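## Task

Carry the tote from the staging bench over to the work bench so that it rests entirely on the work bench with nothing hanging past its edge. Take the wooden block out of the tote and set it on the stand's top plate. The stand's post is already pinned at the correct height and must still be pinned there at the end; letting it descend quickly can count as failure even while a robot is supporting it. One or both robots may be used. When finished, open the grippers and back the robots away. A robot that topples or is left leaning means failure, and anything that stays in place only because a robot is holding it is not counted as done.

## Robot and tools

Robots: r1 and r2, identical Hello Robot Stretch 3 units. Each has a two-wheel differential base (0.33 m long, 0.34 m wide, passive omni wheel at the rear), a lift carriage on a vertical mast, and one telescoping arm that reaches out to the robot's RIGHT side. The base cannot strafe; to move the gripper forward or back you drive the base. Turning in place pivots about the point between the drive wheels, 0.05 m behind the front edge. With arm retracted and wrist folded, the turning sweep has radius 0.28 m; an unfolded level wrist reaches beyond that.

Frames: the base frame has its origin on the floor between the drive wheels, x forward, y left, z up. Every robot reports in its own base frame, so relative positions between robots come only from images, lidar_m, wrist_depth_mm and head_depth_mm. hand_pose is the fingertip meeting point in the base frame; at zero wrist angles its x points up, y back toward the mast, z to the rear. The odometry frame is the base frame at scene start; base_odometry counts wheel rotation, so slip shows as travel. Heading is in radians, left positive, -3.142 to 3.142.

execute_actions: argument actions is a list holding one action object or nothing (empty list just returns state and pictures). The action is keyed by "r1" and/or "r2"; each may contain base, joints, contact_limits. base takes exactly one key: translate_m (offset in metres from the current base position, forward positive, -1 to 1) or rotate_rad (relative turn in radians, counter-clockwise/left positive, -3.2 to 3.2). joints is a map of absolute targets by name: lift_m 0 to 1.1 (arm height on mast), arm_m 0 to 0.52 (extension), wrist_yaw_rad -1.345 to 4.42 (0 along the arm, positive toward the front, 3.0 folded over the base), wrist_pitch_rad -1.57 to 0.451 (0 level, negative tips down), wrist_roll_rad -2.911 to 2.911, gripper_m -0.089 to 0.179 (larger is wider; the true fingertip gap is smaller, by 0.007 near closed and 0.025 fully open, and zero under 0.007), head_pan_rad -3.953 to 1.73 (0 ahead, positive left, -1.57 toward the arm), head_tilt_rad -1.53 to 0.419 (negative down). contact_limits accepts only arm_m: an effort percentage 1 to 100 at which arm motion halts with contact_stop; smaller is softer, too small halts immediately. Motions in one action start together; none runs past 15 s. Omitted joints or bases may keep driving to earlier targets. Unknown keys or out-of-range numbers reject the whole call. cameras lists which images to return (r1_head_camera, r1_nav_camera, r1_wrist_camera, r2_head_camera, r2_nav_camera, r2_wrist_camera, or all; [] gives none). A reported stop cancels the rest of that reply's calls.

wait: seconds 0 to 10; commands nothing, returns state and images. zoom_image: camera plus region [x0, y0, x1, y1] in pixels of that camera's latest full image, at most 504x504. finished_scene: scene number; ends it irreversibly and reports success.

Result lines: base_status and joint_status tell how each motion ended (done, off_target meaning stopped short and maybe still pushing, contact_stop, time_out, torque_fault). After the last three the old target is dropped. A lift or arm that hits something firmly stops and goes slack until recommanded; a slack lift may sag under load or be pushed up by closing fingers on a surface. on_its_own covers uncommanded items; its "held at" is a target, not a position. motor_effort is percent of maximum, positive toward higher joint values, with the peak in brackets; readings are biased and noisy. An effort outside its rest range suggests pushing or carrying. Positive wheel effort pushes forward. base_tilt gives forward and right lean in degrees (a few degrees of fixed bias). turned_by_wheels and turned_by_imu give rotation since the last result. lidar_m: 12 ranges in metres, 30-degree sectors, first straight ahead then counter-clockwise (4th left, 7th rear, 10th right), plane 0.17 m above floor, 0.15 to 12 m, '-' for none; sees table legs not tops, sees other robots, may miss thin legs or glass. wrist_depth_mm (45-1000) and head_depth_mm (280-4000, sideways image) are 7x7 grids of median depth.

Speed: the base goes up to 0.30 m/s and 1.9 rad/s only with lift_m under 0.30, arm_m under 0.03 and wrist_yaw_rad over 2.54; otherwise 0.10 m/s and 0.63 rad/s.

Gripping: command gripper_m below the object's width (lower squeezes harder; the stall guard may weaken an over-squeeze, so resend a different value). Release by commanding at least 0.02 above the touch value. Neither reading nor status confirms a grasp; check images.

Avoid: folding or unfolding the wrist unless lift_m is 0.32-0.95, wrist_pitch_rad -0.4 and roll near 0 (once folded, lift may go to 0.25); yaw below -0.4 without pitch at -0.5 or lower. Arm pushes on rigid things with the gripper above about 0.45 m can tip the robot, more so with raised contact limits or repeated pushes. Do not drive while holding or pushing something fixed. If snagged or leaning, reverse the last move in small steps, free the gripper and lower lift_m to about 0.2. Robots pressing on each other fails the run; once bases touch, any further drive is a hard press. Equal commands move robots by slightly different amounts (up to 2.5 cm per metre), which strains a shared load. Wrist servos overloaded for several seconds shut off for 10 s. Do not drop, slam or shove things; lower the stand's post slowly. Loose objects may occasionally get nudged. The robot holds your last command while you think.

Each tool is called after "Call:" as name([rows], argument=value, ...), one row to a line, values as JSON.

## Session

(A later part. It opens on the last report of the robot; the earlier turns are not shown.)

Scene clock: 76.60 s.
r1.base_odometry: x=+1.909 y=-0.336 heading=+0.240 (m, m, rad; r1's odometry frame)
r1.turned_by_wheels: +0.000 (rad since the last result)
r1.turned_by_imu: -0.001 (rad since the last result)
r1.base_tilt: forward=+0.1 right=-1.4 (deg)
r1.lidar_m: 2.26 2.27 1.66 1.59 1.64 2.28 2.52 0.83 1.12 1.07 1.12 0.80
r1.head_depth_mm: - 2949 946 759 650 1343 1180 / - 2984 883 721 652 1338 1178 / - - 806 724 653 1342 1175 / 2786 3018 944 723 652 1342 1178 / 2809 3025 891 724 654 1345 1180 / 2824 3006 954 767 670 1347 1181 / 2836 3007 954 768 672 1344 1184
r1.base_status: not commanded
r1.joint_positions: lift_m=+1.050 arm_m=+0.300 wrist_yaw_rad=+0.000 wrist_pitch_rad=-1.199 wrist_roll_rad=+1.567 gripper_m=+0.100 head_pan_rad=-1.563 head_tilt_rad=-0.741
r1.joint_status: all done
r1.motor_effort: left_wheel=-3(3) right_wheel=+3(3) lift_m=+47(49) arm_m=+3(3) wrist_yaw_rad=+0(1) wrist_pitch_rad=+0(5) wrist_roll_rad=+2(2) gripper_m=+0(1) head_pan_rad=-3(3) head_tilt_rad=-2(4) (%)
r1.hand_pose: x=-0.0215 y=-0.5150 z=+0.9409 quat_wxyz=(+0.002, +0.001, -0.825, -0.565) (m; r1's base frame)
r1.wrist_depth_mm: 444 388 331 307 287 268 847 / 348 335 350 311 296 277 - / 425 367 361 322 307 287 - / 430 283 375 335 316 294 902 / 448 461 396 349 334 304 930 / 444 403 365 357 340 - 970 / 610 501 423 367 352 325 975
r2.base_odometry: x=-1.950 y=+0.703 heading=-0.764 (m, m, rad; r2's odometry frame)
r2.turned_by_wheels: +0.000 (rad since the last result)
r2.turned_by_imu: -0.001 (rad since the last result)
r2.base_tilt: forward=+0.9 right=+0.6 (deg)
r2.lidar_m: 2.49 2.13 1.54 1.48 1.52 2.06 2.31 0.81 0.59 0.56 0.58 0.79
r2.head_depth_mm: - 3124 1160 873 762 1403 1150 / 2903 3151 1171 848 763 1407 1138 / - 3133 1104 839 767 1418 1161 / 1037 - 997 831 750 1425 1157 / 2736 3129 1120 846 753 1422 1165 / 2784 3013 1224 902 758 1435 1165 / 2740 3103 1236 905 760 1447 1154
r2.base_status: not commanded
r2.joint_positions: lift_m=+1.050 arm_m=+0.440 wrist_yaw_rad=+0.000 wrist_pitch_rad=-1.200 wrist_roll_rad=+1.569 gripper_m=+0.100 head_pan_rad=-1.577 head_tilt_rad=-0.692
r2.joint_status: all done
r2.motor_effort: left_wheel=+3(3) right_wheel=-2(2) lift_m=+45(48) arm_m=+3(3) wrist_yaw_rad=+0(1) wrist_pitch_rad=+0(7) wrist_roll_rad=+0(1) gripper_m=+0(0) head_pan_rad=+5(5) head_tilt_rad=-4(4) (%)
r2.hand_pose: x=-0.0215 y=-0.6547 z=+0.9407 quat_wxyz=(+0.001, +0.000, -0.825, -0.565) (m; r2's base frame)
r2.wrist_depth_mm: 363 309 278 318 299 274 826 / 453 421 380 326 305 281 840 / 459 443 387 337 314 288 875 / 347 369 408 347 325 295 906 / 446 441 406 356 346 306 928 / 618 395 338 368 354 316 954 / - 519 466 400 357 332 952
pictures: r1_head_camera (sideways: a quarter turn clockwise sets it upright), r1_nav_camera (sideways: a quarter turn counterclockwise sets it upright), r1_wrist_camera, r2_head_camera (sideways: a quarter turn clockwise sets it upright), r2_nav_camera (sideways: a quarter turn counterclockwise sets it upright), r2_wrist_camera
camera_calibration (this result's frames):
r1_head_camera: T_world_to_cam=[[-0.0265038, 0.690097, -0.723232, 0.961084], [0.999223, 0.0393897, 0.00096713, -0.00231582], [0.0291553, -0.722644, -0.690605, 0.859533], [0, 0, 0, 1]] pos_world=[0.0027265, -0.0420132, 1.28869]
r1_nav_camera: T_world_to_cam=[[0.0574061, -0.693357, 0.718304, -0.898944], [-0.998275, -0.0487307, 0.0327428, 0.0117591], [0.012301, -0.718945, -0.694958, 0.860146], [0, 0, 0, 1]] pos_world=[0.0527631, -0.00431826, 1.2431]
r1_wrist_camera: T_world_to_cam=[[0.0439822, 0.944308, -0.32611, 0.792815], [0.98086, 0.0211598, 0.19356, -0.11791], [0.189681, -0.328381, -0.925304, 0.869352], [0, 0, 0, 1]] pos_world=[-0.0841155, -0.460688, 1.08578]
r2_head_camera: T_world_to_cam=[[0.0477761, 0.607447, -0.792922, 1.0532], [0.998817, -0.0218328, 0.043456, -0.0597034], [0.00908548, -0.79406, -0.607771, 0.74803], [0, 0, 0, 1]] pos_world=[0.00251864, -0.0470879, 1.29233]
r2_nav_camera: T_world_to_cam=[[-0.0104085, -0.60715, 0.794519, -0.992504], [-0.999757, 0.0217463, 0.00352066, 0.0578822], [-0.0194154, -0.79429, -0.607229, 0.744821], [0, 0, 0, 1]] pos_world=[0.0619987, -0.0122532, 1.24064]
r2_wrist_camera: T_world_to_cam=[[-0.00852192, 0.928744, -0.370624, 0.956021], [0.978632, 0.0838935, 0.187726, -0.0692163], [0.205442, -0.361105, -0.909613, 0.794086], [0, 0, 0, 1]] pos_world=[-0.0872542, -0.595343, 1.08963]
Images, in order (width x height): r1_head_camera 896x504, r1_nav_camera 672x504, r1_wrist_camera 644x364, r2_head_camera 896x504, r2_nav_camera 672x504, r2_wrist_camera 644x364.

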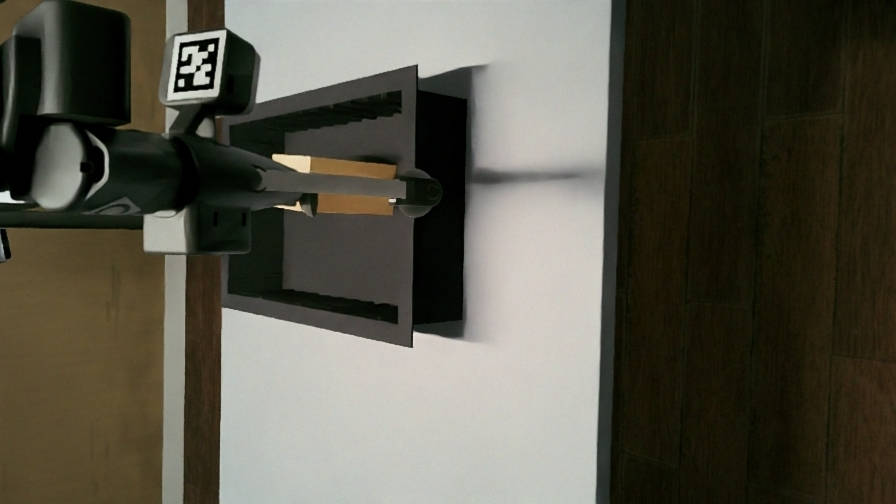

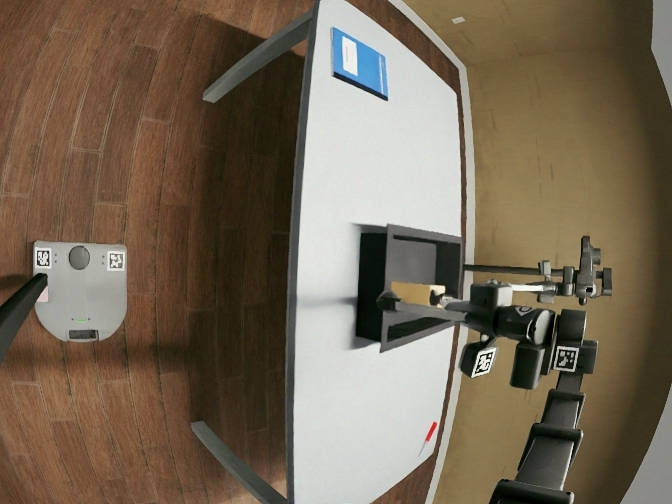

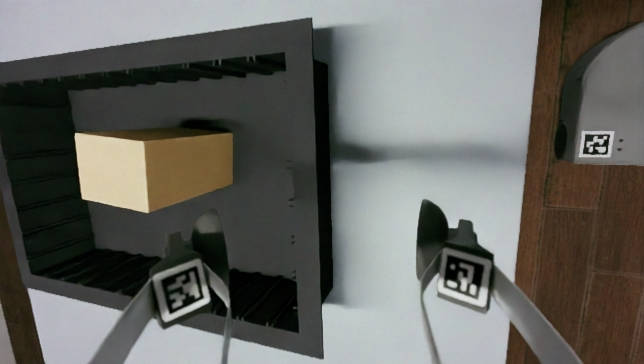

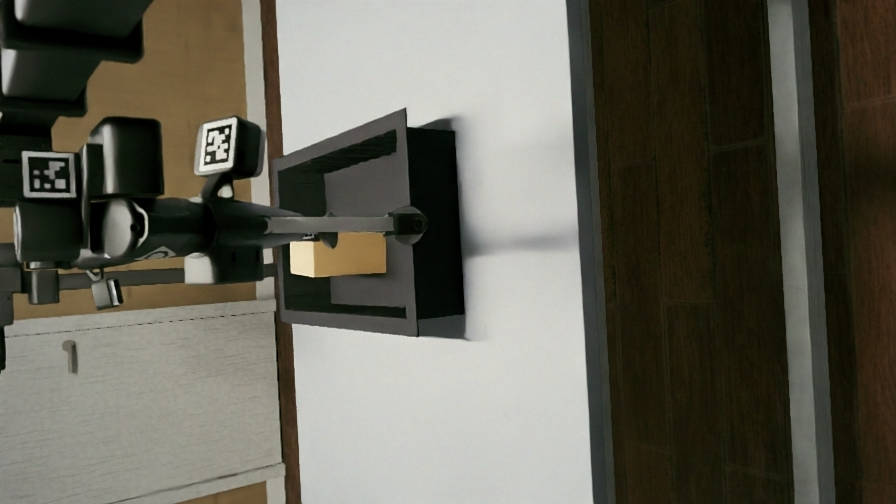

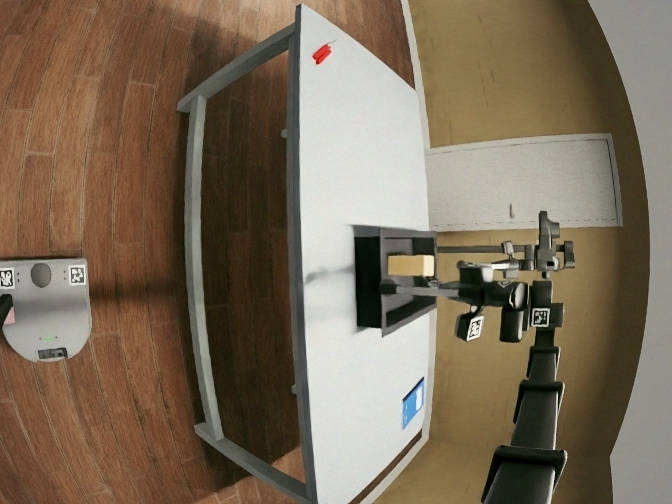

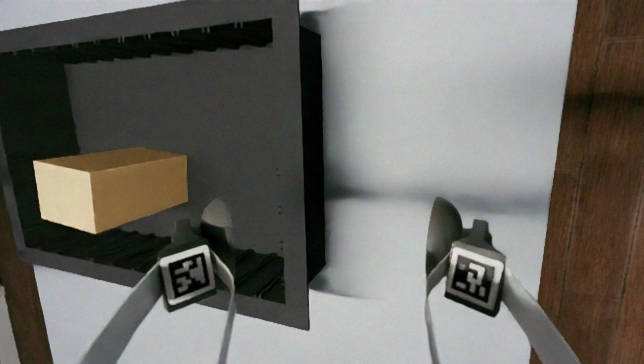

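Call:
execute_actions([
  {"r1":{"joints":{"lift_m":1.0,"arm_m":0.345}},"r2":{"base":{"rotate_rad":0.018},"joints":{"lift_m":1.0,"arm_m":0.495}}},
], cameras=[])

Call:
execute_actions([
  {"r1":{"joints":{"lift_m":0.935}},"r2":{"joints":{"lift_m":0.935}}},
], cameras=["r1_head_camera","r2_head_camera","r1_wrist_camera","r2_wrist_camera"])

Scene clock: 83.10 s.
r1.base_odometry: x=+1.909 y=-0.336 heading=+0.240 (m, m, rad; r1's odometry frame)
r1.turned_by_wheels: +0.000 (rad since the last result)
r1.turned_by_imu: -0.001 (rad since the last result)
r1.base_tilt: forward=+0.2 right=-1.3 (deg)
r1.lidar_m: 2.26 2.27 1.66 1.59 1.64 2.28 2.52 0.83 1.11 1.07 1.12 0.80
r1.head_depth_mm: - 2919 944 759 651 1341 1173 / - - 855 719 652 1340 1175 / - - 803 722 651 1342 1179 / 2719 2989 947 723 653 1339 1177 / 2811 3023 891 724 654 1348 1176 / 2809 3007 956 764 671 1336 1179 / 2834 3048 955 767 672 1350 1177
r1.base_status: not commanded
r1.joint_positions: lift_m=+1.000 arm_m=+0.345 wrist_yaw_rad=+0.000 wrist_pitch_rad=-1.200 wrist_roll_rad=+1.567 gripper_m=+0.100 head_pan_rad=-1.563 head_tilt_rad=-0.741
r1.joint_status: all done
r1.motor_effort: left_wheel=-3(3) right_wheel=+3(3) lift_m=+33(39) arm_m=+3(4) wrist_yaw_rad=-1(0) wrist_pitch_rad=-1(0) wrist_roll_rad=+2(2) gripper_m=+1(0) head_pan_rad=-3(3) head_tilt_rad=-3(3) (%)
r1.hand_pose: x=-0.0215 y=-0.5599 z=+0.8913 quat_wxyz=(+0.002, +0.001, -0.825, -0.565) (m; r1's base frame)
r1.wrist_depth_mm: 359 229 200 182 244 225 207 / 323 325 298 261 250 231 213 / 377 332 306 272 259 237 220 / 297 216 304 291 267 245 229 / 396 362 332 296 280 248 236 / 372 385 341 312 289 250 247 / 501 289 285 269 295 269 911
r2.base_odometry: x=-1.950 y=+0.703 heading=-0.746 (m, m, rad; r2's odometry frame)
r2.turned_by_wheels: +0.018 (rad since the last result)
r2.turned_by_imu: +0.017 (rad since the last result)
r2.base_tilt: forward=+1.0 right=+0.6 (deg)
r2.lidar_m: 2.50 2.09 1.53 1.48 1.53 2.09 2.31 0.80 0.58 0.56 0.58 0.80
r2.head_depth_mm: 2776 - 1162 872 758 1404 1151 / 2726 3151 1120 837 761 1408 1137 / 2725 - 1101 836 766 1411 1164 / 1113 1717 1088 832 773 1412 1165 / 2795 3156 1110 854 754 1427 1170 / 2770 3084 1222 900 757 1429 1171 / 2777 3073 1232 903 760 1435 1174
r2.base_status: done
r2.joint_positions: lift_m=+1.000 arm_m=+0.495 wrist_yaw_rad=+0.000 wrist_pitch_rad=-1.201 wrist_roll_rad=+1.569 gripper_m=+0.100 head_pan_rad=-1.577 head_tilt_rad=-0.692
r2.joint_status: all done
r2.motor_effort: left_wheel=+0(7) right_wheel=+0(6) lift_m=+26(40) arm_m=+3(3) wrist_yaw_rad=+0(0) wrist_pitch_rad=+0(0) wrist_roll_rad=+0(0) gripper_m=+2(0) head_pan_rad=+5(6) head_tilt_rad=-3(4) (%)
r2.hand_pose: x=-0.0215 y=-0.7096 z=+0.8913 quat_wxyz=(+0.001, +0.000, -0.825, -0.565) (m; r2's base frame)
r2.wrist_depth_mm: 327 327 302 258 252 231 215 / 397 363 321 267 260 238 219 / 404 369 328 279 267 246 222 / 258 302 341 292 277 250 230 / 286 378 344 303 293 257 236 / 432 328 296 275 299 259 244 / 542 444 281 242 301 279 249
pictures: none
No camera images: the call's "cameras" was empty. Leave "cameras" out to get every camera's image.

Scene clock: 84.53 s.
r1.base_odometry: x=+1.909 y=-0.336 heading=+0.240 (m, m, rad; r1's odometry frame)
r1.turned_by_wheels: +0.000 (rad since the last result)
r1.turned_by_imu: +0.000 (rad since the last result)
r1.base_tilt: forward=+0.1 right=-1.3 (deg)
r1.lidar_m: 2.26 2.27 1.66 1.59 1.65 2.28 2.52 0.83 1.11 1.07 1.11 0.80
r1.head_depth_mm: 2723 - 913 761 651 1342 1173 / 2747 - - 721 651 1338 1179 / 903 - - 723 652 1339 1175 / 2776 2942 949 723 653 1346 1174 / 2800 3010 892 724 655 1342 1182 / 2817 3040 953 766 655 1345 1182 / 2849 3028 957 769 673 1353 1182
r1.base_status: not commanded
r1.joint_positions: lift_m=+0.935 arm_m=+0.345 wrist_yaw_rad=+0.000 wrist_pitch_rad=-1.200 wrist_roll_rad=+1.567 gripper_m=+0.100 head_pan_rad=-1.563 head_tilt_rad=-0.741
r1.joint_status: all done
r1.motor_effort: left_wheel=-3(3) right_wheel=+3(3) lift_m=+32(32) arm_m=+3(3) wrist_yaw_rad=+0(0) wrist_pitch_rad=+0(0) wrist_roll_rad=+2(2) gripper_m=+1(0) head_pan_rad=-3(2) head_tilt_rad=-3(3) (%)
r1.hand_pose: x=-0.0215 y=-0.5599 z=+0.8263 quat_wxyz=(+0.002, +0.001, -0.825, -0.565) (m; r1's base frame)
r1.wrist_depth_mm: 159 155 151 180 185 170 157 / 281 255 229 181 190 174 161 / 290 253 238 185 196 180 166 / 168 209 247 188 202 184 170 / 171 215 252 193 212 188 174 / 344 318 260 144 219 190 179 / 292 287 270 149 224 204 184
r2.base_odometry: x=-1.950 y=+0.703 heading=-0.746 (m, m, rad; r2's odometry frame)
r2.turned_by_wheels: +0.000 (rad since the last result)
r2.turned_by_imu: +0.000 (rad since the last result)
r2.base_tilt: forward=+1.0 right=+0.6 (deg)
r2.lidar_m: 2.49 2.09 1.53 1.48 1.54 2.10 2.31 0.80 0.59 0.56 0.59 0.80
r2.head_depth_mm: 2819 3170 - 839 759 1407 1151 / 2776 3022 1047 843 763 1404 1126 / 2774 - 1067 839 771 1413 1159 / 1449 1749 1113 827 771 1422 1170 / 2664 3130 1111 857 751 1438 1170 / 2807 3101 1214 896 757 1438 1175 / 2735 3120 1229 904 762 1446 1181
r2.base_status: not commanded
r2.joint_positions: lift_m=+0.935 arm_m=+0.495 wrist_yaw_rad=+0.000 wrist_pitch_rad=-1.201 wrist_roll_rad=+1.569 gripper_m=+0.100 head_pan_rad=-1.577 head_tilt_rad=-0.692
r2.joint_status: all done
r2.motor_effort: left_wheel=+0(0) right_wheel=+0(0) lift_m=+26(26) arm_m=+3(3) wrist_yaw_rad=+0(0) wrist_pitch_rad=+0(0) wrist_roll_rad=+0(0) gripper_m=+1(2) head_pan_rad=+5(5) head_tilt_rad=-3(4) (%)
r2.hand_pose: x=-0.0215 y=-0.7096 z=+0.8263 quat_wxyz=(+0.001, +0.000, -0.825, -0.565) (m; r2's base frame)
r2.wrist_depth_mm: 294 265 235 190 193 178 164 / 313 277 244 195 199 182 168 / 325 288 252 201 207 187 173 / 247 289 263 208 212 194 177 / 246 306 264 217 223 195 182 / 308 317 275 225 229 198 186 / 253 241 229 231 234 215 191
pictures: r1_head_camera (sideways: a quarter turn clockwise sets it upright), r1_wrist_camera, r2_head_camera (sideways: a quarter turn clockwise sets it upright), r2_wrist_camera
camera_calibration (this result's frames):
r1_head_camera: T_world_to_cam=[[-0.0265038, 0.690097, -0.723231, 0.961084], [0.999223, 0.0393896, 0.000967134, -0.00231583], [0.0291552, -0.722644, -0.690605, 0.859533], [0, 0, 0, 1]] pos_world=[0.00272649, -0.0420132, 1.28869]
r1_wrist_camera: T_world_to_cam=[[0.0439831, 0.944471, -0.325639, 0.797528], [0.98086, 0.0210623, 0.193571, -0.0948454], [0.18968, -0.32792, -0.925467, 0.748985], [0, 0, 0, 1]] pos_world=[-0.0841155, -0.505637, 0.971227]
r2_head_camera: T_world_to_cam=[[0.0477753, 0.607447, -0.792922, 1.0532], [0.998817, -0.0218315, 0.043456, -0.0597034], [0.00908653, -0.79406, -0.607771, 0.74803], [0, 0, 0, 1]] pos_world=[0.0025187, -0.0470879, 1.29233]
r2_wrist_camera: T_world_to_cam=[[-0.00852454, 0.928921, -0.37018, 0.96436], [0.978632, 0.0838064, 0.187766, -0.0432338], [0.205443, -0.360669, -0.909786, 0.670672], [0, 0, 0, 1]] pos_world=[-0.0872542, -0.6503, 0.975272]
Images, in order (width x height): r1_head_camera 896x504, r1_wrist_camera 644x364, r2_head_camera 896x504, r2_wrist_camera 644x364.

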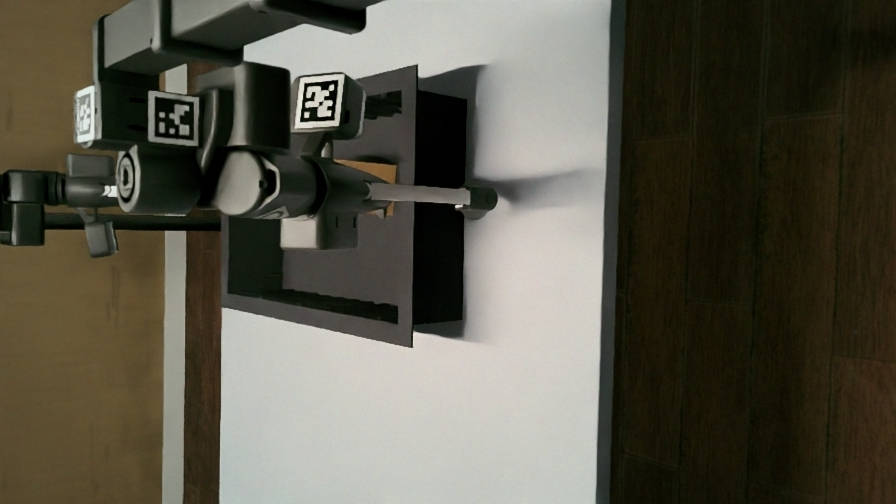

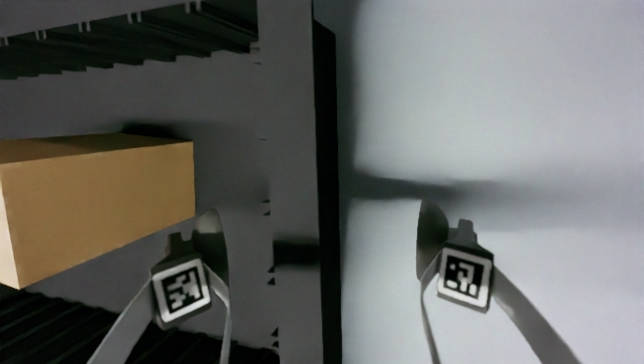

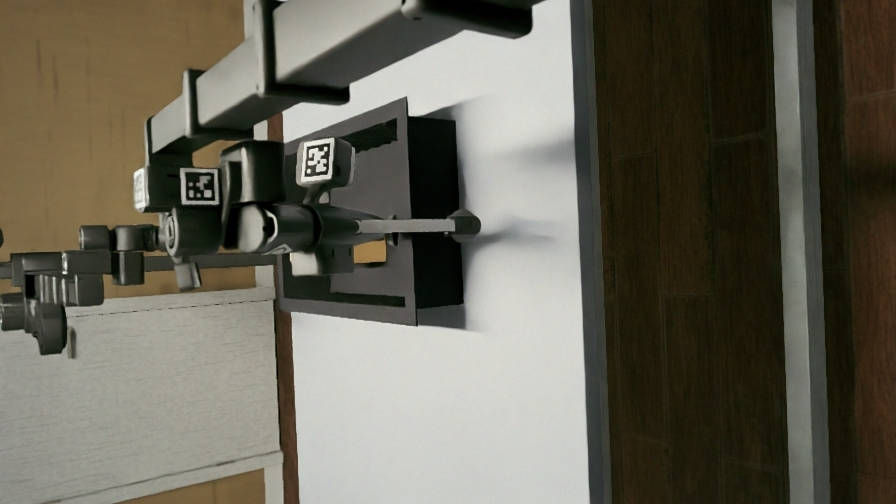

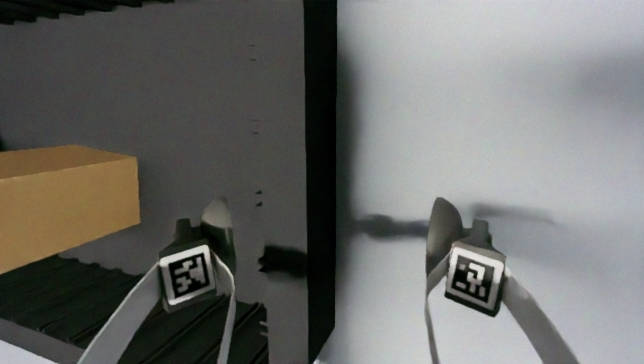

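Call:
execute_actions([
  {"r1":{"joints":{"lift_m":0.915,"arm_m":0.358}},"r2":{"joints":{"lift_m":0.91,"arm_m":0.515}}},
], cameras=[])

Call:
execute_actions([
  {"r1":{"joints":{"gripper_m":-0.04}},"r2":{"joints":{"gripper_m":-0.04}}},
], cameras=["r1_wrist_camera","r2_wrist_camera"])

Call:
execute_actions([
  {"r1":{"joints":{"lift_m":0.985}},"r2":{"joints":{"lift_m":0.98}}},
], cameras=["r1_head_camera","r2_head_camera","r1_wrist_camera"])

Scene clock: 92.03 s.
r1.base_odometry: x=+1.909 y=-0.336 heading=+0.240 (m, m, rad; r1's odometry frame)
r1.turned_by_wheels: +0.000 (rad since the last result)
r1.turned_by_imu: -0.001 (rad since the last result)
r1.base_tilt: forward=+0.1 right=-1.4 (deg)
r1.lidar_m: 2.26 2.27 1.66 1.59 1.65 2.28 2.52 0.83 1.11 1.08 1.12 0.80
r1.head_depth_mm: 2759 - 915 751 651 1335 1178 / 2777 - - 720 653 1342 1178 / 896 - - 715 653 1334 1178 / 2714 2929 948 723 653 1343 1175 / 2822 3003 890 723 654 1345 1179 / 2831 3041 954 766 655 1347 1183 / 2835 3030 957 768 671 1346 1178
r1.base_status: not commanded
r1.joint_positions: lift_m=+0.915 arm_m=+0.358 wrist_yaw_rad=+0.000 wrist_pitch_rad=-1.200 wrist_roll_rad=+1.567 gripper_m=+0.100 head_pan_rad=-1.563 head_tilt_rad=-0.741
r1.joint_status: all done
r1.motor_effort: left_wheel=-3(3) right_wheel=+2(2) lift_m=+32(32) arm_m=+3(5) wrist_yaw_rad=+0(0) wrist_pitch_rad=+0(0) wrist_roll_rad=+2(2) gripper_m=+1(1) head_pan_rad=-3(2) head_tilt_rad=-4(4) (%)
r1.hand_pose: x=-0.0215 y=-0.5729 z=+0.8063 quat_wxyz=(+0.002, +0.001, -0.825, -0.565) (m; r1's base frame)
r1.wrist_depth_mm: 158 155 148 99 166 153 142 / 253 230 206 102 172 157 145 / 261 232 214 106 177 162 149 / 155 194 223 109 182 166 153 / 158 197 228 112 191 170 157 / 309 283 234 116 197 172 162 / 291 276 252 121 202 185 165
r2.base_odometry: x=-1.950 y=+0.703 heading=-0.746 (m, m, rad; r2's odometry frame)
r2.turned_by_wheels: +0.000 (rad since the last result)
r2.turned_by_imu: -0.001 (rad since the last result)
r2.base_tilt: forward=+1.0 right=+0.7 (deg)
r2.lidar_m: 2.50 2.09 1.53 1.47 1.53 2.11 2.31 0.80 0.58 0.56 0.59 0.80
r2.head_depth_mm: 2783 3149 1284 - 1551 1395 1153 / 2774 3037 940 843 763 1408 1130 / 2829 3031 1035 834 771 1414 1153 / 1493 1379 1114 835 772 1418 1165 / 2676 3108 1116 859 752 1423 1169 / 2798 3075 1215 897 756 1429 1175 / 2776 3093 1228 905 764 1433 1183
r2.base_status: not commanded
r2.joint_positions: lift_m=+0.910 arm_m=+0.515 wrist_yaw_rad=+0.000 wrist_pitch_rad=-1.201 wrist_roll_rad=+1.569 gripper_m=+0.100 head_pan_rad=-1.577 head_tilt_rad=-0.692
r2.joint_status: all done
r2.motor_effort: left_wheel=+0(0) right_wheel=+0(0) lift_m=+26(26) arm_m=+3(3) wrist_yaw_rad=+0(1) wrist_pitch_rad=+0(0) wrist_roll_rad=+1(0) gripper_m=+1(1) head_pan_rad=+6(6) head_tilt_rad=-5(3) (%)
r2.hand_pose: x=-0.0215 y=-0.7295 z=+0.8013 quat_wxyz=(+0.001, +0.000, -0.825, -0.565) (m; r2's base frame)
r2.wrist_depth_mm: 263 234 206 105 172 157 145 / 276 242 215 108 176 162 148 / 287 255 223 112 182 166 152 / 230 257 231 116 188 171 156 / 226 270 232 120 198 174 161 / 296 295 243 125 203 175 166 / 242 238 240 130 208 188 169
pictures: none
No camera images: the call's "cameras" was empty. Leave "cameras" out to get every camera's image.

Scene clock: 93.93 s.
r1.base_odometry: x=+1.909 y=-0.336 heading=+0.240 (m, m, rad; r1's odometry frame)
r1.turned_by_wheels: +0.000 (rad since the last result)
r1.turned_by_imu: +0.000 (rad since the last result)
r1.base_tilt: forward=+0.2 right=-1.4 (deg)
r1.lidar_m: 2.26 2.28 1.66 1.59 1.64 2.28 2.52 0.83 1.12 1.08 1.11 0.80
r1.head_depth_mm: 2776 - 913 751 651 1335 1179 / 2766 - - 721 651 1342 1177 / 895 - - 723 652 1341 1177 / 2737 2940 948 724 654 1343 1177 / 2795 2995 890 725 655 1344 1182 / 2849 3026 952 765 655 1351 1183 / 2839 3026 954 765 671 1350 1185
r1.base_status: not commanded
r1.joint_positions: lift_m=+0.915 arm_m=+0.358 wrist_yaw_rad=+0.000 wrist_pitch_rad=-1.183 wrist_roll_rad=+1.567 gripper_m=-0.038 head_pan_rad=-1.563 head_tilt_rad=-0.741
r1.joint_status: all done
r1.motor_effort: left_wheel=-3(3) right_wheel=+3(3) lift_m=+33(33) arm_m=+1(3) wrist_yaw_rad=+0(0) wrist_pitch_rad=-4(6) wrist_roll_rad=+2(2) gripper_m=-38(99) head_pan_rad=-2(3) head_tilt_rad=-3(3) (%)
r1.hand_pose: x=-0.0215 y=-0.5772 z=+0.8075 quat_wxyz=(+0.002, +0.001, -0.830, -0.558) (m; r1's base frame)
r1.wrist_depth_mm: 158 156 152 99 167 153 141 / 263 235 210 102 173 158 145 / 269 235 217 105 178 162 149 / 151 188 226 109 183 166 153 / 155 193 237 111 185 171 157 / 311 283 255 115 189 177 161 / 291 281 252 119 204 180 165
r2.base_odometry: x=-1.950 y=+0.703 heading=-0.746 (m, m, rad; r2's odometry frame)
r2.turned_by_wheels: +0.000 (rad since the last result)
r2.turned_by_imu: +0.000 (rad since the last result)
r2.base_tilt: forward=+0.9 right=+0.7 (deg)
r2.lidar_m: 2.50 2.09 1.53 1.48 1.53 2.10 2.31 0.80 0.58 0.56 0.59 0.80
r2.head_depth_mm: 2838 3151 - - 1551 1397 1150 / 2794 3035 963 838 760 1401 1146 / 2820 3064 1027 834 766 1417 1162 / 1477 1365 1122 829 769 1416 1169 / 2649 3117 1117 854 753 1420 1174 / 2767 3072 1224 897 757 1432 1173 / 2767 3111 1232 908 763 1435 1177
r2.base_status: not commanded
r2.joint_positions: lift_m=+0.910 arm_m=+0.515 wrist_yaw_rad=+0.000 wrist_pitch_rad=-1.172 wrist_roll_rad=+1.569 gripper_m=-0.039 head_pan_rad=-1.577 head_tilt_rad=-0.692
r2.joint_status: all done
r2.motor_effort: left_wheel=+0(0) right_wheel=+0(0) lift_m=+26(26) arm_m=+1(3) wrist_yaw_rad=+0(0) wrist_pitch_rad=-13(14) wrist_roll_rad=+0(0) gripper_m=-30(99) head_pan_rad=+5(5) head_tilt_rad=-3(3) (%)
r2.hand_pose: x=-0.0215 y=-0.7367 z=+0.8034 quat_wxyz=(+0.001, +0.000, -0.833, -0.554) (m; r2's base frame)
r2.wrist_depth_mm: 276 244 212 104 172 158 144 / 294 254 221 107 177 161 148 / 305 263 230 111 182 167 152 / 223 260 237 114 188 170 156 / 219 273 255 117 191 176 160 / 291 290 264 122 194 182 164 / 244 241 241 127 209 184 168
pictures: r1_wrist_camera, r2_wrist_camera
camera_calibration (this result's frames):
r1_wrist_camera: T_world_to_cam=[[0.0439726, 0.938903, -0.341361, 0.817195], [0.98086, 0.0243017, 0.193191, -0.0886659], [0.189683, -0.343323, -0.919864, 0.712505], [0, 0, 0, 1]] pos_world=[-0.0841154, -0.520493, 0.951496]
r2_wrist_camera: T_world_to_cam=[[-0.00854323, 0.918088, -0.396284, 0.994101], [0.978631, 0.0890975, 0.185318, -0.0307884], [0.205446, -0.386233, -0.899231, 0.612703], [0, 0, 0, 1]] pos_world=[-0.0872544, -0.673283, 0.950614]
Images, in order (width x height): r1_wrist_camera 644x364, r2_wrist_camera 644x364.

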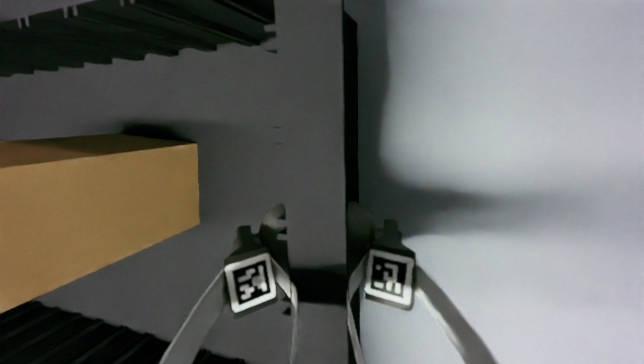

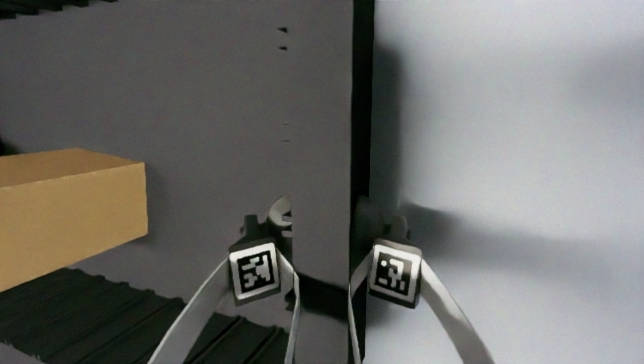

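Scene clock: 95.97 s.
r1.base_odometry: x=+1.909 y=-0.336 heading=+0.240 (m, m, rad; r1's odometry frame)
r1.turned_by_wheels: +0.000 (rad since the last result)
r1.turned_by_imu: -0.001 (rad since the last result)
r1.base_tilt: forward=+0.1 right=-1.4 (deg)
r1.lidar_m: 2.26 2.28 1.66 1.59 1.64 2.28 2.52 0.83 1.11 1.08 1.12 0.80
r1.head_depth_mm: - 2913 944 759 652 1339 1172 / - - 697 722 652 1339 1177 / - - 742 723 654 1337 1178 / 2741 1696 849 723 652 1340 1176 / 2852 3009 787 744 655 1339 1178 / 2841 3029 954 766 671 1342 1180 / 2841 3055 954 767 671 1347 1179
r1.base_status: not commanded
r1.joint_positions: lift_m=+0.985 arm_m=+0.358 wrist_yaw_rad=-0.004 wrist_pitch_rad=-1.197 wrist_roll_rad=+1.573 gripper_m=-0.028 head_pan_rad=-1.563 head_tilt_rad=-0.741
r1.joint_status: all done
r1.on_its_own: gripper_m is held at -0.029, not at your -0.040, by its stall guard, which is still easing
r1.motor_effort: left_wheel=-5(8) right_wheel=+6(9) lift_m=+51(57) arm_m=+1(1) wrist_yaw_rad=+4(4) wrist_pitch_rad=-1(6) wrist_roll_rad=-2(2) gripper_m=-27(37) head_pan_rad=-2(2) head_tilt_rad=-3(4) (%)
r1.hand_pose: x=-0.0218 y=-0.5738 z=+0.8759 quat_wxyz=(-0.002, -0.003, -0.826, -0.564) (m; r1's base frame)
r1.wrist_depth_mm: 146 156 154 106 229 211 195 / 265 240 214 110 236 216 200 / 277 241 225 113 243 222 205 / 157 191 234 118 252 229 210 / 157 196 253 122 254 236 215 / 168 304 273 128 260 243 222 / 291 288 265 140 279 250 232
r2.base_odometry: x=-1.950 y=+0.703 heading=-0.747 (m, m, rad; r2's odometry frame)
r2.turned_by_wheels: +0.000 (rad since the last result)
r2.turned_by_imu: -0.001 (rad since the last result)
r2.base_tilt: forward=+0.9 right=+0.7 (deg)
r2.lidar_m: 2.50 2.09 1.54 1.48 1.53 2.10 2.32 0.80 0.58 0.56 0.58 0.80
r2.head_depth_mm: 2852 - 1087 861 757 1411 1151 / 2780 3263 1089 843 762 1413 1131 / 2799 3017 1009 820 769 1422 1163 / 1001 1718 957 824 771 1419 1161 / 2785 3096 1091 865 751 1442 1168 / 2780 3098 1215 897 756 1429 1167 / 2739 3038 1230 907 761 1439 1180
r2.base_status: not commanded
r2.joint_positions: lift_m=+0.980 arm_m=+0.515 wrist_yaw_rad=-0.005 wrist_pitch_rad=-1.199 wrist_roll_rad=+1.577 gripper_m=-0.030 head_pan_rad=-1.577 head_tilt_rad=-0.693
r2.joint_status: all done
r2.on_its_own: gripper_m is held at -0.031, not at your -0.040, by its stall guard, which is still easing
r2.motor_effort: left_wheel=-4(9) right_wheel=+4(7) lift_m=+49(53) arm_m=+1(1) wrist_yaw_rad=+4(4) wrist_pitch_rad=-1(13) wrist_roll_rad=-3(4) gripper_m=-21(29) head_pan_rad=+4(5) head_tilt_rad=-3(3) (%)
r2.hand_pose: x=-0.0219 y=-0.7303 z=+0.8707 quat_wxyz=(-0.004, -0.004, -0.825, -0.564) (m; r2's base frame)
r2.wrist_depth_mm: 280 255 227 121 234 214 198 / 304 267 236 124 243 220 202 / 314 274 241 127 248 226 208 / 238 272 249 130 257 233 213 / 226 278 261 131 261 239 217 / 309 297 268 136 263 249 226 / 250 249 249 142 286 254 230
pictures: r1_head_camera (sideways: a quarter turn clockwise sets it upright), r1_wrist_camera, r2_head_camera (sideways: a quarter turn clockwise sets it upright)
camera_calibration (this result's frames):
r1_head_camera: T_world_to_cam=[[-0.0265009, 0.69034, -0.723, 0.960782], [0.999224, 0.0393824, 0.000977742, -0.00232964], [0.0291484, -0.722413, -0.690847, 0.859848], [0, 0, 0, 1]] pos_world=[0.00272617, -0.0420088, 1.28867]
r1_wrist_camera: T_world_to_cam=[[0.054378, 0.943046, -0.328186, 0.828431], [0.980558, 0.011628, 0.195884, -0.111328], [0.188544, -0.332458, -0.92408, 0.786573], [0, 0, 0, 1]] pos_world=[-0.0841885, -0.518452, 1.02054]
r2_head_camera: T_world_to_cam=[[0.0476399, 0.60821, -0.792345, 1.05245], [0.998822, -0.0216426, 0.0434413, -0.0596842], [0.009273, -0.793481, -0.608524, 0.749009], [0, 0, 0, 1]] pos_world=[0.0025296, -0.0470796, 1.29229]
Images, in order (width x height): r1_head_camera 896x504, r1_wrist_camera 644x364, r2_head_camera 896x504.

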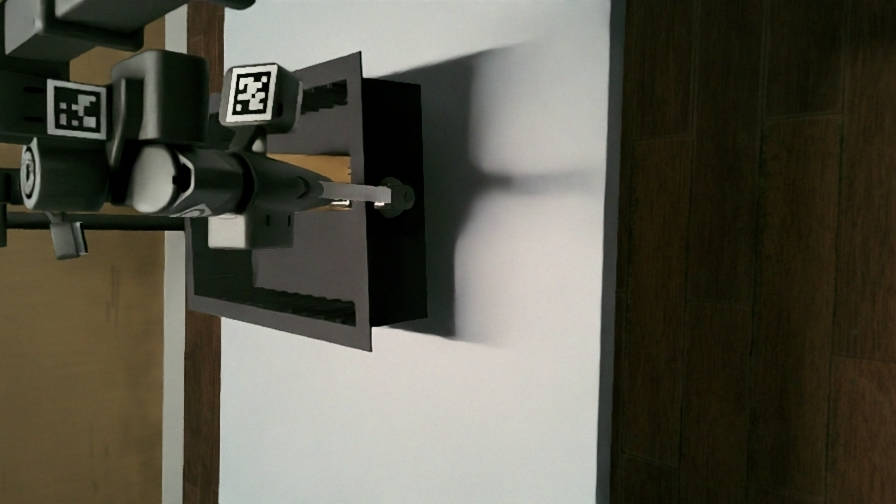

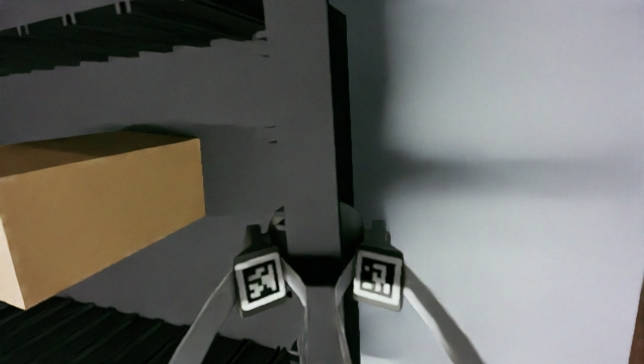

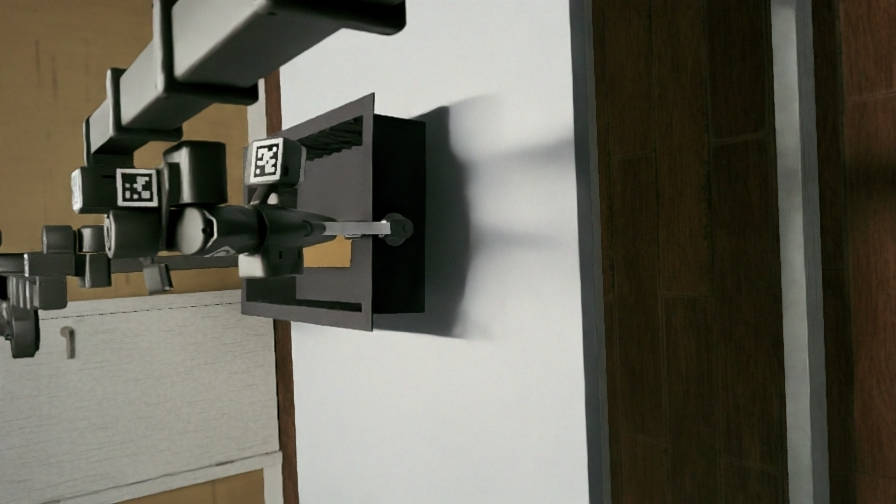

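Lifted and light. Carry.

Call:
execute_actions([
  {"r1":{"base":{"translate_m":-0.8}},"r2":{"base":{"translate_m":0.8},"joints":{"head_pan_rad":-1.0}}},
], cameras=["r1_head_camera","r2_nav_camera"])

Scene clock: 107.73 s.
r1.base_odometry: x=+1.132 y=-0.526 heading=+0.240 (m, m, rad; r1's odometry frame)
r1.turned_by_wheels: +0.000 (rad since the last result)
r1.turned_by_imu: -0.003 (rad since the last result)
r1.base_tilt: forward=+0.1 right=-1.3 (deg)
r1.lidar_m: 3.05 2.28 1.64 1.58 1.66 2.28 1.75 1.75 3.25 0.43 1.12 1.52
r1.head_depth_mm: - 2918 2322 1862 1552 1338 1171 / - - 698 1766 1563 1342 1178 / - - 742 1763 1561 1338 1175 / 2738 1692 848 721 686 1283 1137 / 2816 3016 787 744 654 1316 1183 / 2837 3003 953 766 653 1344 1176 / 2864 3052 953 767 672 1347 1183
r1.base_status: done
r1.joint_positions: lift_m=+0.985 arm_m=+0.358 wrist_yaw_rad=-0.004 wrist_pitch_rad=-1.197 wrist_roll_rad=+1.573 gripper_m=-0.019 head_pan_rad=-1.563 head_tilt_rad=-0.741
r1.joint_status: not commanded
r1.on_its_own: gripper_m is held at -0.020, not at your -0.040, by its stall guard, which is not easing now
r1.motor_effort: left_wheel=-5(9) right_wheel=+7(8) lift_m=+51(51) arm_m=+1(1) wrist_yaw_rad=+3(3) wrist_pitch_rad=-1(1) wrist_roll_rad=-3(2) gripper_m=-23(26) head_pan_rad=-3(2) head_tilt_rad=-3(3) (%)
r1.hand_pose: x=-0.0218 y=-0.5738 z=+0.8759 quat_wxyz=(-0.002, -0.003, -0.826, -0.564) (m; r1's base frame)
r1.wrist_depth_mm: 162 167 177 104 924 850 784 / 270 242 216 108 954 871 829 / 274 239 225 113 993 900 847 / 154 191 235 119 - 905 840 / 156 197 254 122 269 339 861 / 328 305 271 128 258 244 221 / 284 281 263 139 281 249 231
r2.base_odometry: x=-1.363 y=+0.160 heading=-0.747 (m, m, rad; r2's odometry frame)
r2.turned_by_wheels: +0.000 (rad since the last result)
r2.turned_by_imu: -0.003 (rad since the last result)
r2.base_tilt: forward=+0.9 right=+0.6 (deg)
r2.lidar_m: 2.20 2.09 1.53 1.47 1.53 2.10 3.11 0.80 0.59 0.57 3.41 1.72
r2.head_depth_mm: 2822 3062 2798 2115 1685 1405 1196 / 2938 3323 2861 2104 1682 1411 1201 / 3145 3494 2904 2142 1710 1414 1209 / 3297 3661 2921 2142 1700 1424 1214 / 3547 3853 2901 2172 1719 1429 1219 / 3738 - 2934 2170 1722 1443 1221 / - - 2841 2200 1740 1437 1229
r2.base_status: done
r2.joint_positions: lift_m=+0.980 arm_m=+0.515 wrist_yaw_rad=-0.006 wrist_pitch_rad=-1.196 wrist_roll_rad=+1.578 gripper_m=-0.028 head_pan_rad=-1.007 head_tilt_rad=-0.693
r2.joint_status: all done
r2.on_its_own: gripper_m is held at -0.028, not at your -0.040, by its stall guard, which is not easing now
r2.motor_effort: left_wheel=-5(5) right_wheel=+4(10) lift_m=+49(49) arm_m=+1(1) wrist_yaw_rad=+4(4) wrist_pitch_rad=-2(2) wrist_roll_rad=-4(4) gripper_m=-20(21) head_pan_rad=+6(48) head_tilt_rad=-3(4) (%)
r2.hand_pose: x=-0.0219 y=-0.7310 z=+0.8709 quat_wxyz=(-0.004, -0.005, -0.826, -0.563) (m; r2's base frame)
r2.wrist_depth_mm: 284 257 231 121 235 214 198 / 302 267 235 124 241 221 202 / 314 276 240 127 956 899 814 / 234 274 249 129 - 915 822 / 228 281 260 131 - 957 873 / 300 295 271 135 - 956 919 / 245 247 242 144 - - 896
pictures: r1_head_camera (sideways: a quarter turn clockwise sets it upright), r2_nav_camera (sideways: a quarter turn counterclockwise sets it upright)
camera_calibration (this result's frames):
r1_head_camera: T_world_to_cam=[[-0.0265009, 0.69034, -0.723, 0.960782], [0.999224, 0.0393824, 0.000977746, -0.00232964], [0.0291484, -0.722413, -0.690847, 0.859848], [0, 0, 0, 1]] pos_world=[0.00272617, -0.0420088, 1.28867]
r2_nav_camera: T_world_to_cam=[[0.319228, -0.517444, 0.793943, -0.993763], [-0.853479, -0.521116, 0.00353532, 0.0569708], [0.411907, -0.678742, -0.607982, 0.74317], [0, 0, 0, 1]] pos_world=[0.0597442, 0.0198928, 1.24062]
Images, in order (width x height): r1_head_camera 896x504, r2_nav_camera 672x504.

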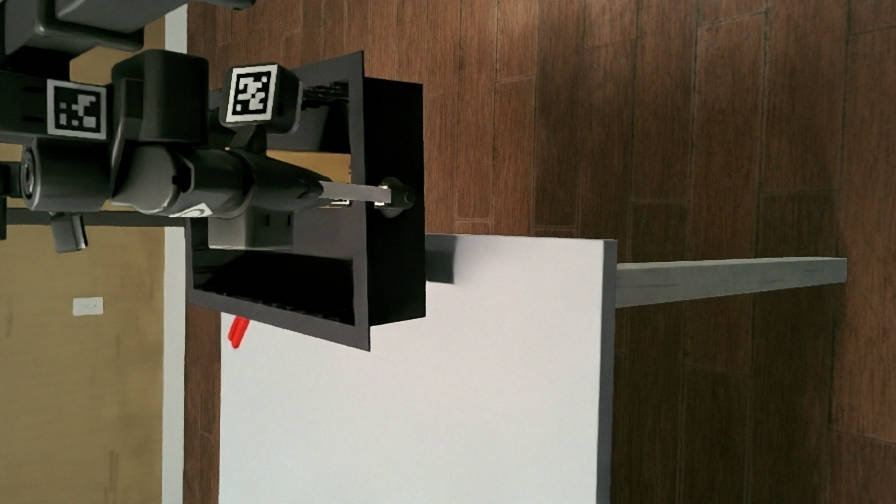

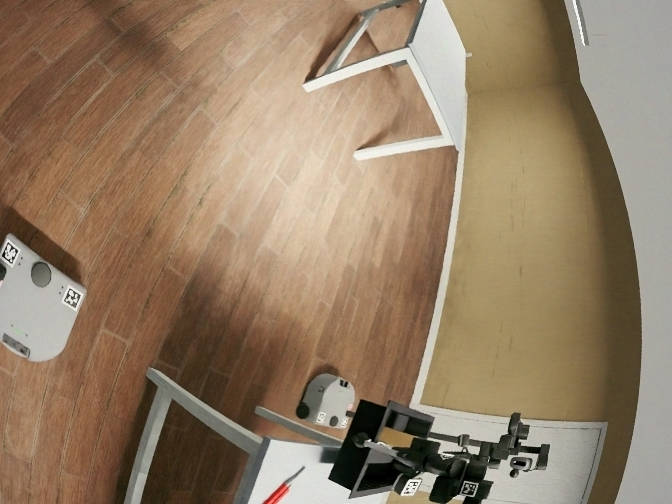

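Call:
execute_actions([
  {"r1":{"base":{"translate_m":-1},"joints":{"arm_m":0.453}},"r2":{"base":{"translate_m":1},"joints":{"arm_m":0.42,"head_pan_rad":-0.35,"head_tilt_rad":-0.5}}},
], cameras=["r1_nav_camera","r2_head_camera"])

Scene clock: 123.67 s.
r1.base_odometry: x=+0.161 y=-0.763 heading=+0.239 (m, m, rad; r1's odometry frame)
r1.turned_by_wheels: +0.000 (rad since the last result)
r1.turned_by_imu: -0.003 (rad since the last result)
r1.base_tilt: forward=+0.1 right=-1.4 (deg)
r1.lidar_m: 2.50 2.27 1.67 1.60 1.66 2.28 2.17 0.82 1.27 1.65 1.49 1.12
r1.head_depth_mm: - 2942 2303 1864 1554 1336 1178 / - 993 751 1862 1559 1339 1177 / - - 760 1857 1555 1336 1179 / 2794 1043 769 1863 1562 1341 1177 / 2846 2997 2106 1871 1565 1345 1175 / 2817 3032 2319 1864 1569 1344 1182 / 2818 3048 2339 1871 1561 1349 1181
r1.base_status: done
r1.joint_positions: lift_m=+0.985 arm_m=+0.453 wrist_yaw_rad=-0.005 wrist_pitch_rad=-1.197 wrist_roll_rad=+1.574 gripper_m=-0.019 head_pan_rad=-1.563 head_tilt_rad=-0.741
r1.joint_status: all done
r1.on_its_own: gripper_m is held at -0.020, not at your -0.040, by its stall guard, which is not easing now
r1.motor_effort: left_wheel=-6(10) right_wheel=+8(9) lift_m=+51(51) arm_m=+3(1) wrist_yaw_rad=+5(4) wrist_pitch_rad=+0(1) wrist_roll_rad=-3(3) gripper_m=-24(23) head_pan_rad=-3(3) head_tilt_rad=-2(3) (%)
r1.hand_pose: x=-0.0219 y=-0.6685 z=+0.8759 quat_wxyz=(-0.003, -0.003, -0.826, -0.564) (m; r1's base frame)
r1.wrist_depth_mm: 178 177 190 104 918 856 779 / 271 243 213 108 966 873 804 / 200 215 226 114 987 896 833 / 152 191 234 119 - 946 849 / 157 205 253 122 - 962 867 / 321 305 274 128 - 968 897 / 274 274 260 139 - - 937
r2.base_odometry: x=-0.629 y=-0.520 heading=-0.747 (m, m, rad; r2's odometry frame)
r2.turned_by_wheels: +0.000 (rad since the last result)
r2.turned_by_imu: -0.003 (rad since the last result)
r2.base_tilt: forward=+0.9 right=+0.6 (deg)
r2.lidar_m: 2.14 2.09 1.53 1.48 1.53 2.09 2.22 1.24 1.64 1.65 1.35 0.84
r2.head_depth_mm: - - 1948 1190 948 1049 1196 / - - 1959 1206 2022 1574 1301 / - - 1993 1456 2106 1584 1356 / - - 2046 2821 2028 1656 1358 / - - - 2784 2139 1657 1356 / - - - 3000 2163 1663 1363 / 3788 - - 3043 2166 1671 1374
r2.base_status: done
r2.joint_positions: lift_m=+0.980 arm_m=+0.420 wrist_yaw_rad=-0.007 wrist_pitch_rad=-1.196 wrist_roll_rad=+1.580 gripper_m=-0.028 head_pan_rad=-0.357 head_tilt_rad=-0.507
r2.joint_status: all done
r2.on_its_own: gripper_m is held at -0.028, not at your -0.040, by its stall guard, which is not easing now
r2.motor_effort: left_wheel=-4(5) right_wheel=+4(10) lift_m=+49(49) arm_m=-3(3) wrist_yaw_rad=+5(5) wrist_pitch_rad=-2(2) wrist_roll_rad=-5(5) gripper_m=-20(20) head_pan_rad=+6(50) head_tilt_rad=+5(18) (%)
r2.hand_pose: x=-0.0220 y=-0.6365 z=+0.8709 quat_wxyz=(-0.005, -0.005, -0.826, -0.563) (m; r2's base frame)
r2.wrist_depth_mm: 292 260 232 120 915 845 780 / 303 271 236 122 954 877 806 / 312 277 246 127 - 938 817 / 227 270 249 130 - 913 821 / 228 280 262 131 - 942 840 / 298 292 275 135 - 990 880 / 235 238 241 144 - - 929
pictures: r1_nav_camera (sideways: a quarter turn counterclockwise sets it upright), r2_head_camera (sideways: a quarter turn clockwise sets it upright)
camera_calibration (this result's frames):
r1_nav_camera: T_world_to_cam=[[0.0574027, -0.693598, 0.718072, -0.898641], [-0.998275, -0.0487341, 0.0327291, 0.011777], [0.0122937, -0.718712, -0.695199, 0.86046], [0, 0, 0, 1]] pos_world=[0.0527629, -0.0042989, 1.24309]
r2_head_camera: T_world_to_cam=[[-0.408085, 0.199199, -0.890947, 1.1838], [0.356102, 0.933335, 0.0455697, -0.0585453], [0.84063, -0.298671, -0.451815, 0.540048], [0, 0, 0, 1]] pos_world=[0.0499604, -0.0198739, 1.30138]
Images, in order (width x height): r1_nav_camera 672x504, r2_head_camera 896x504.

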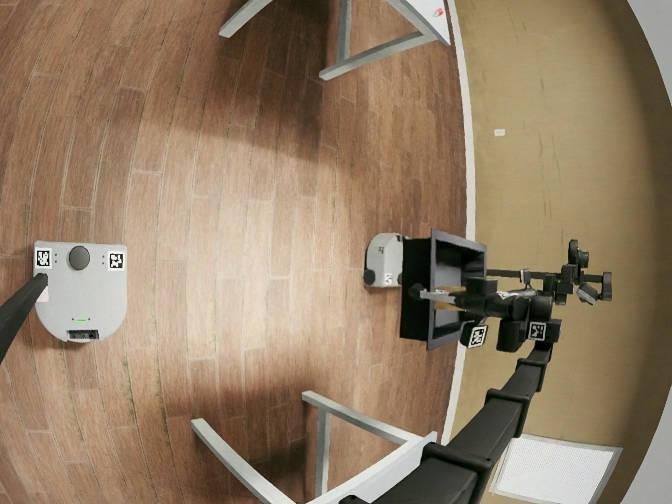

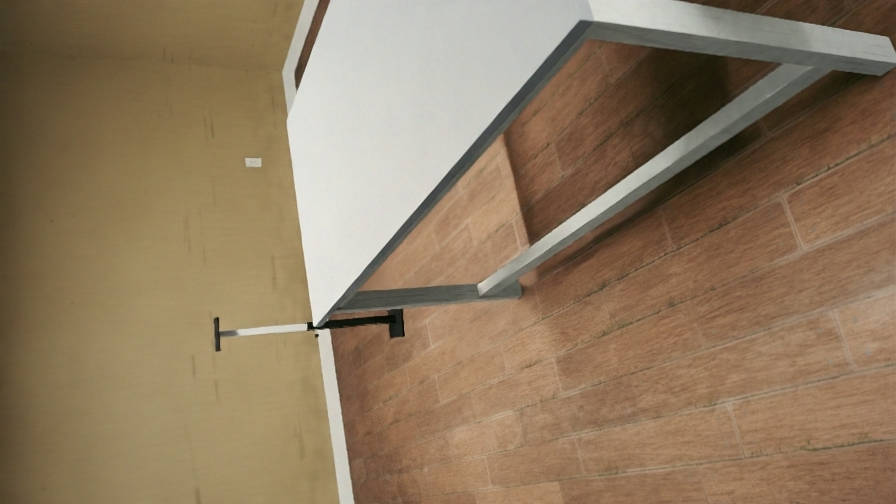

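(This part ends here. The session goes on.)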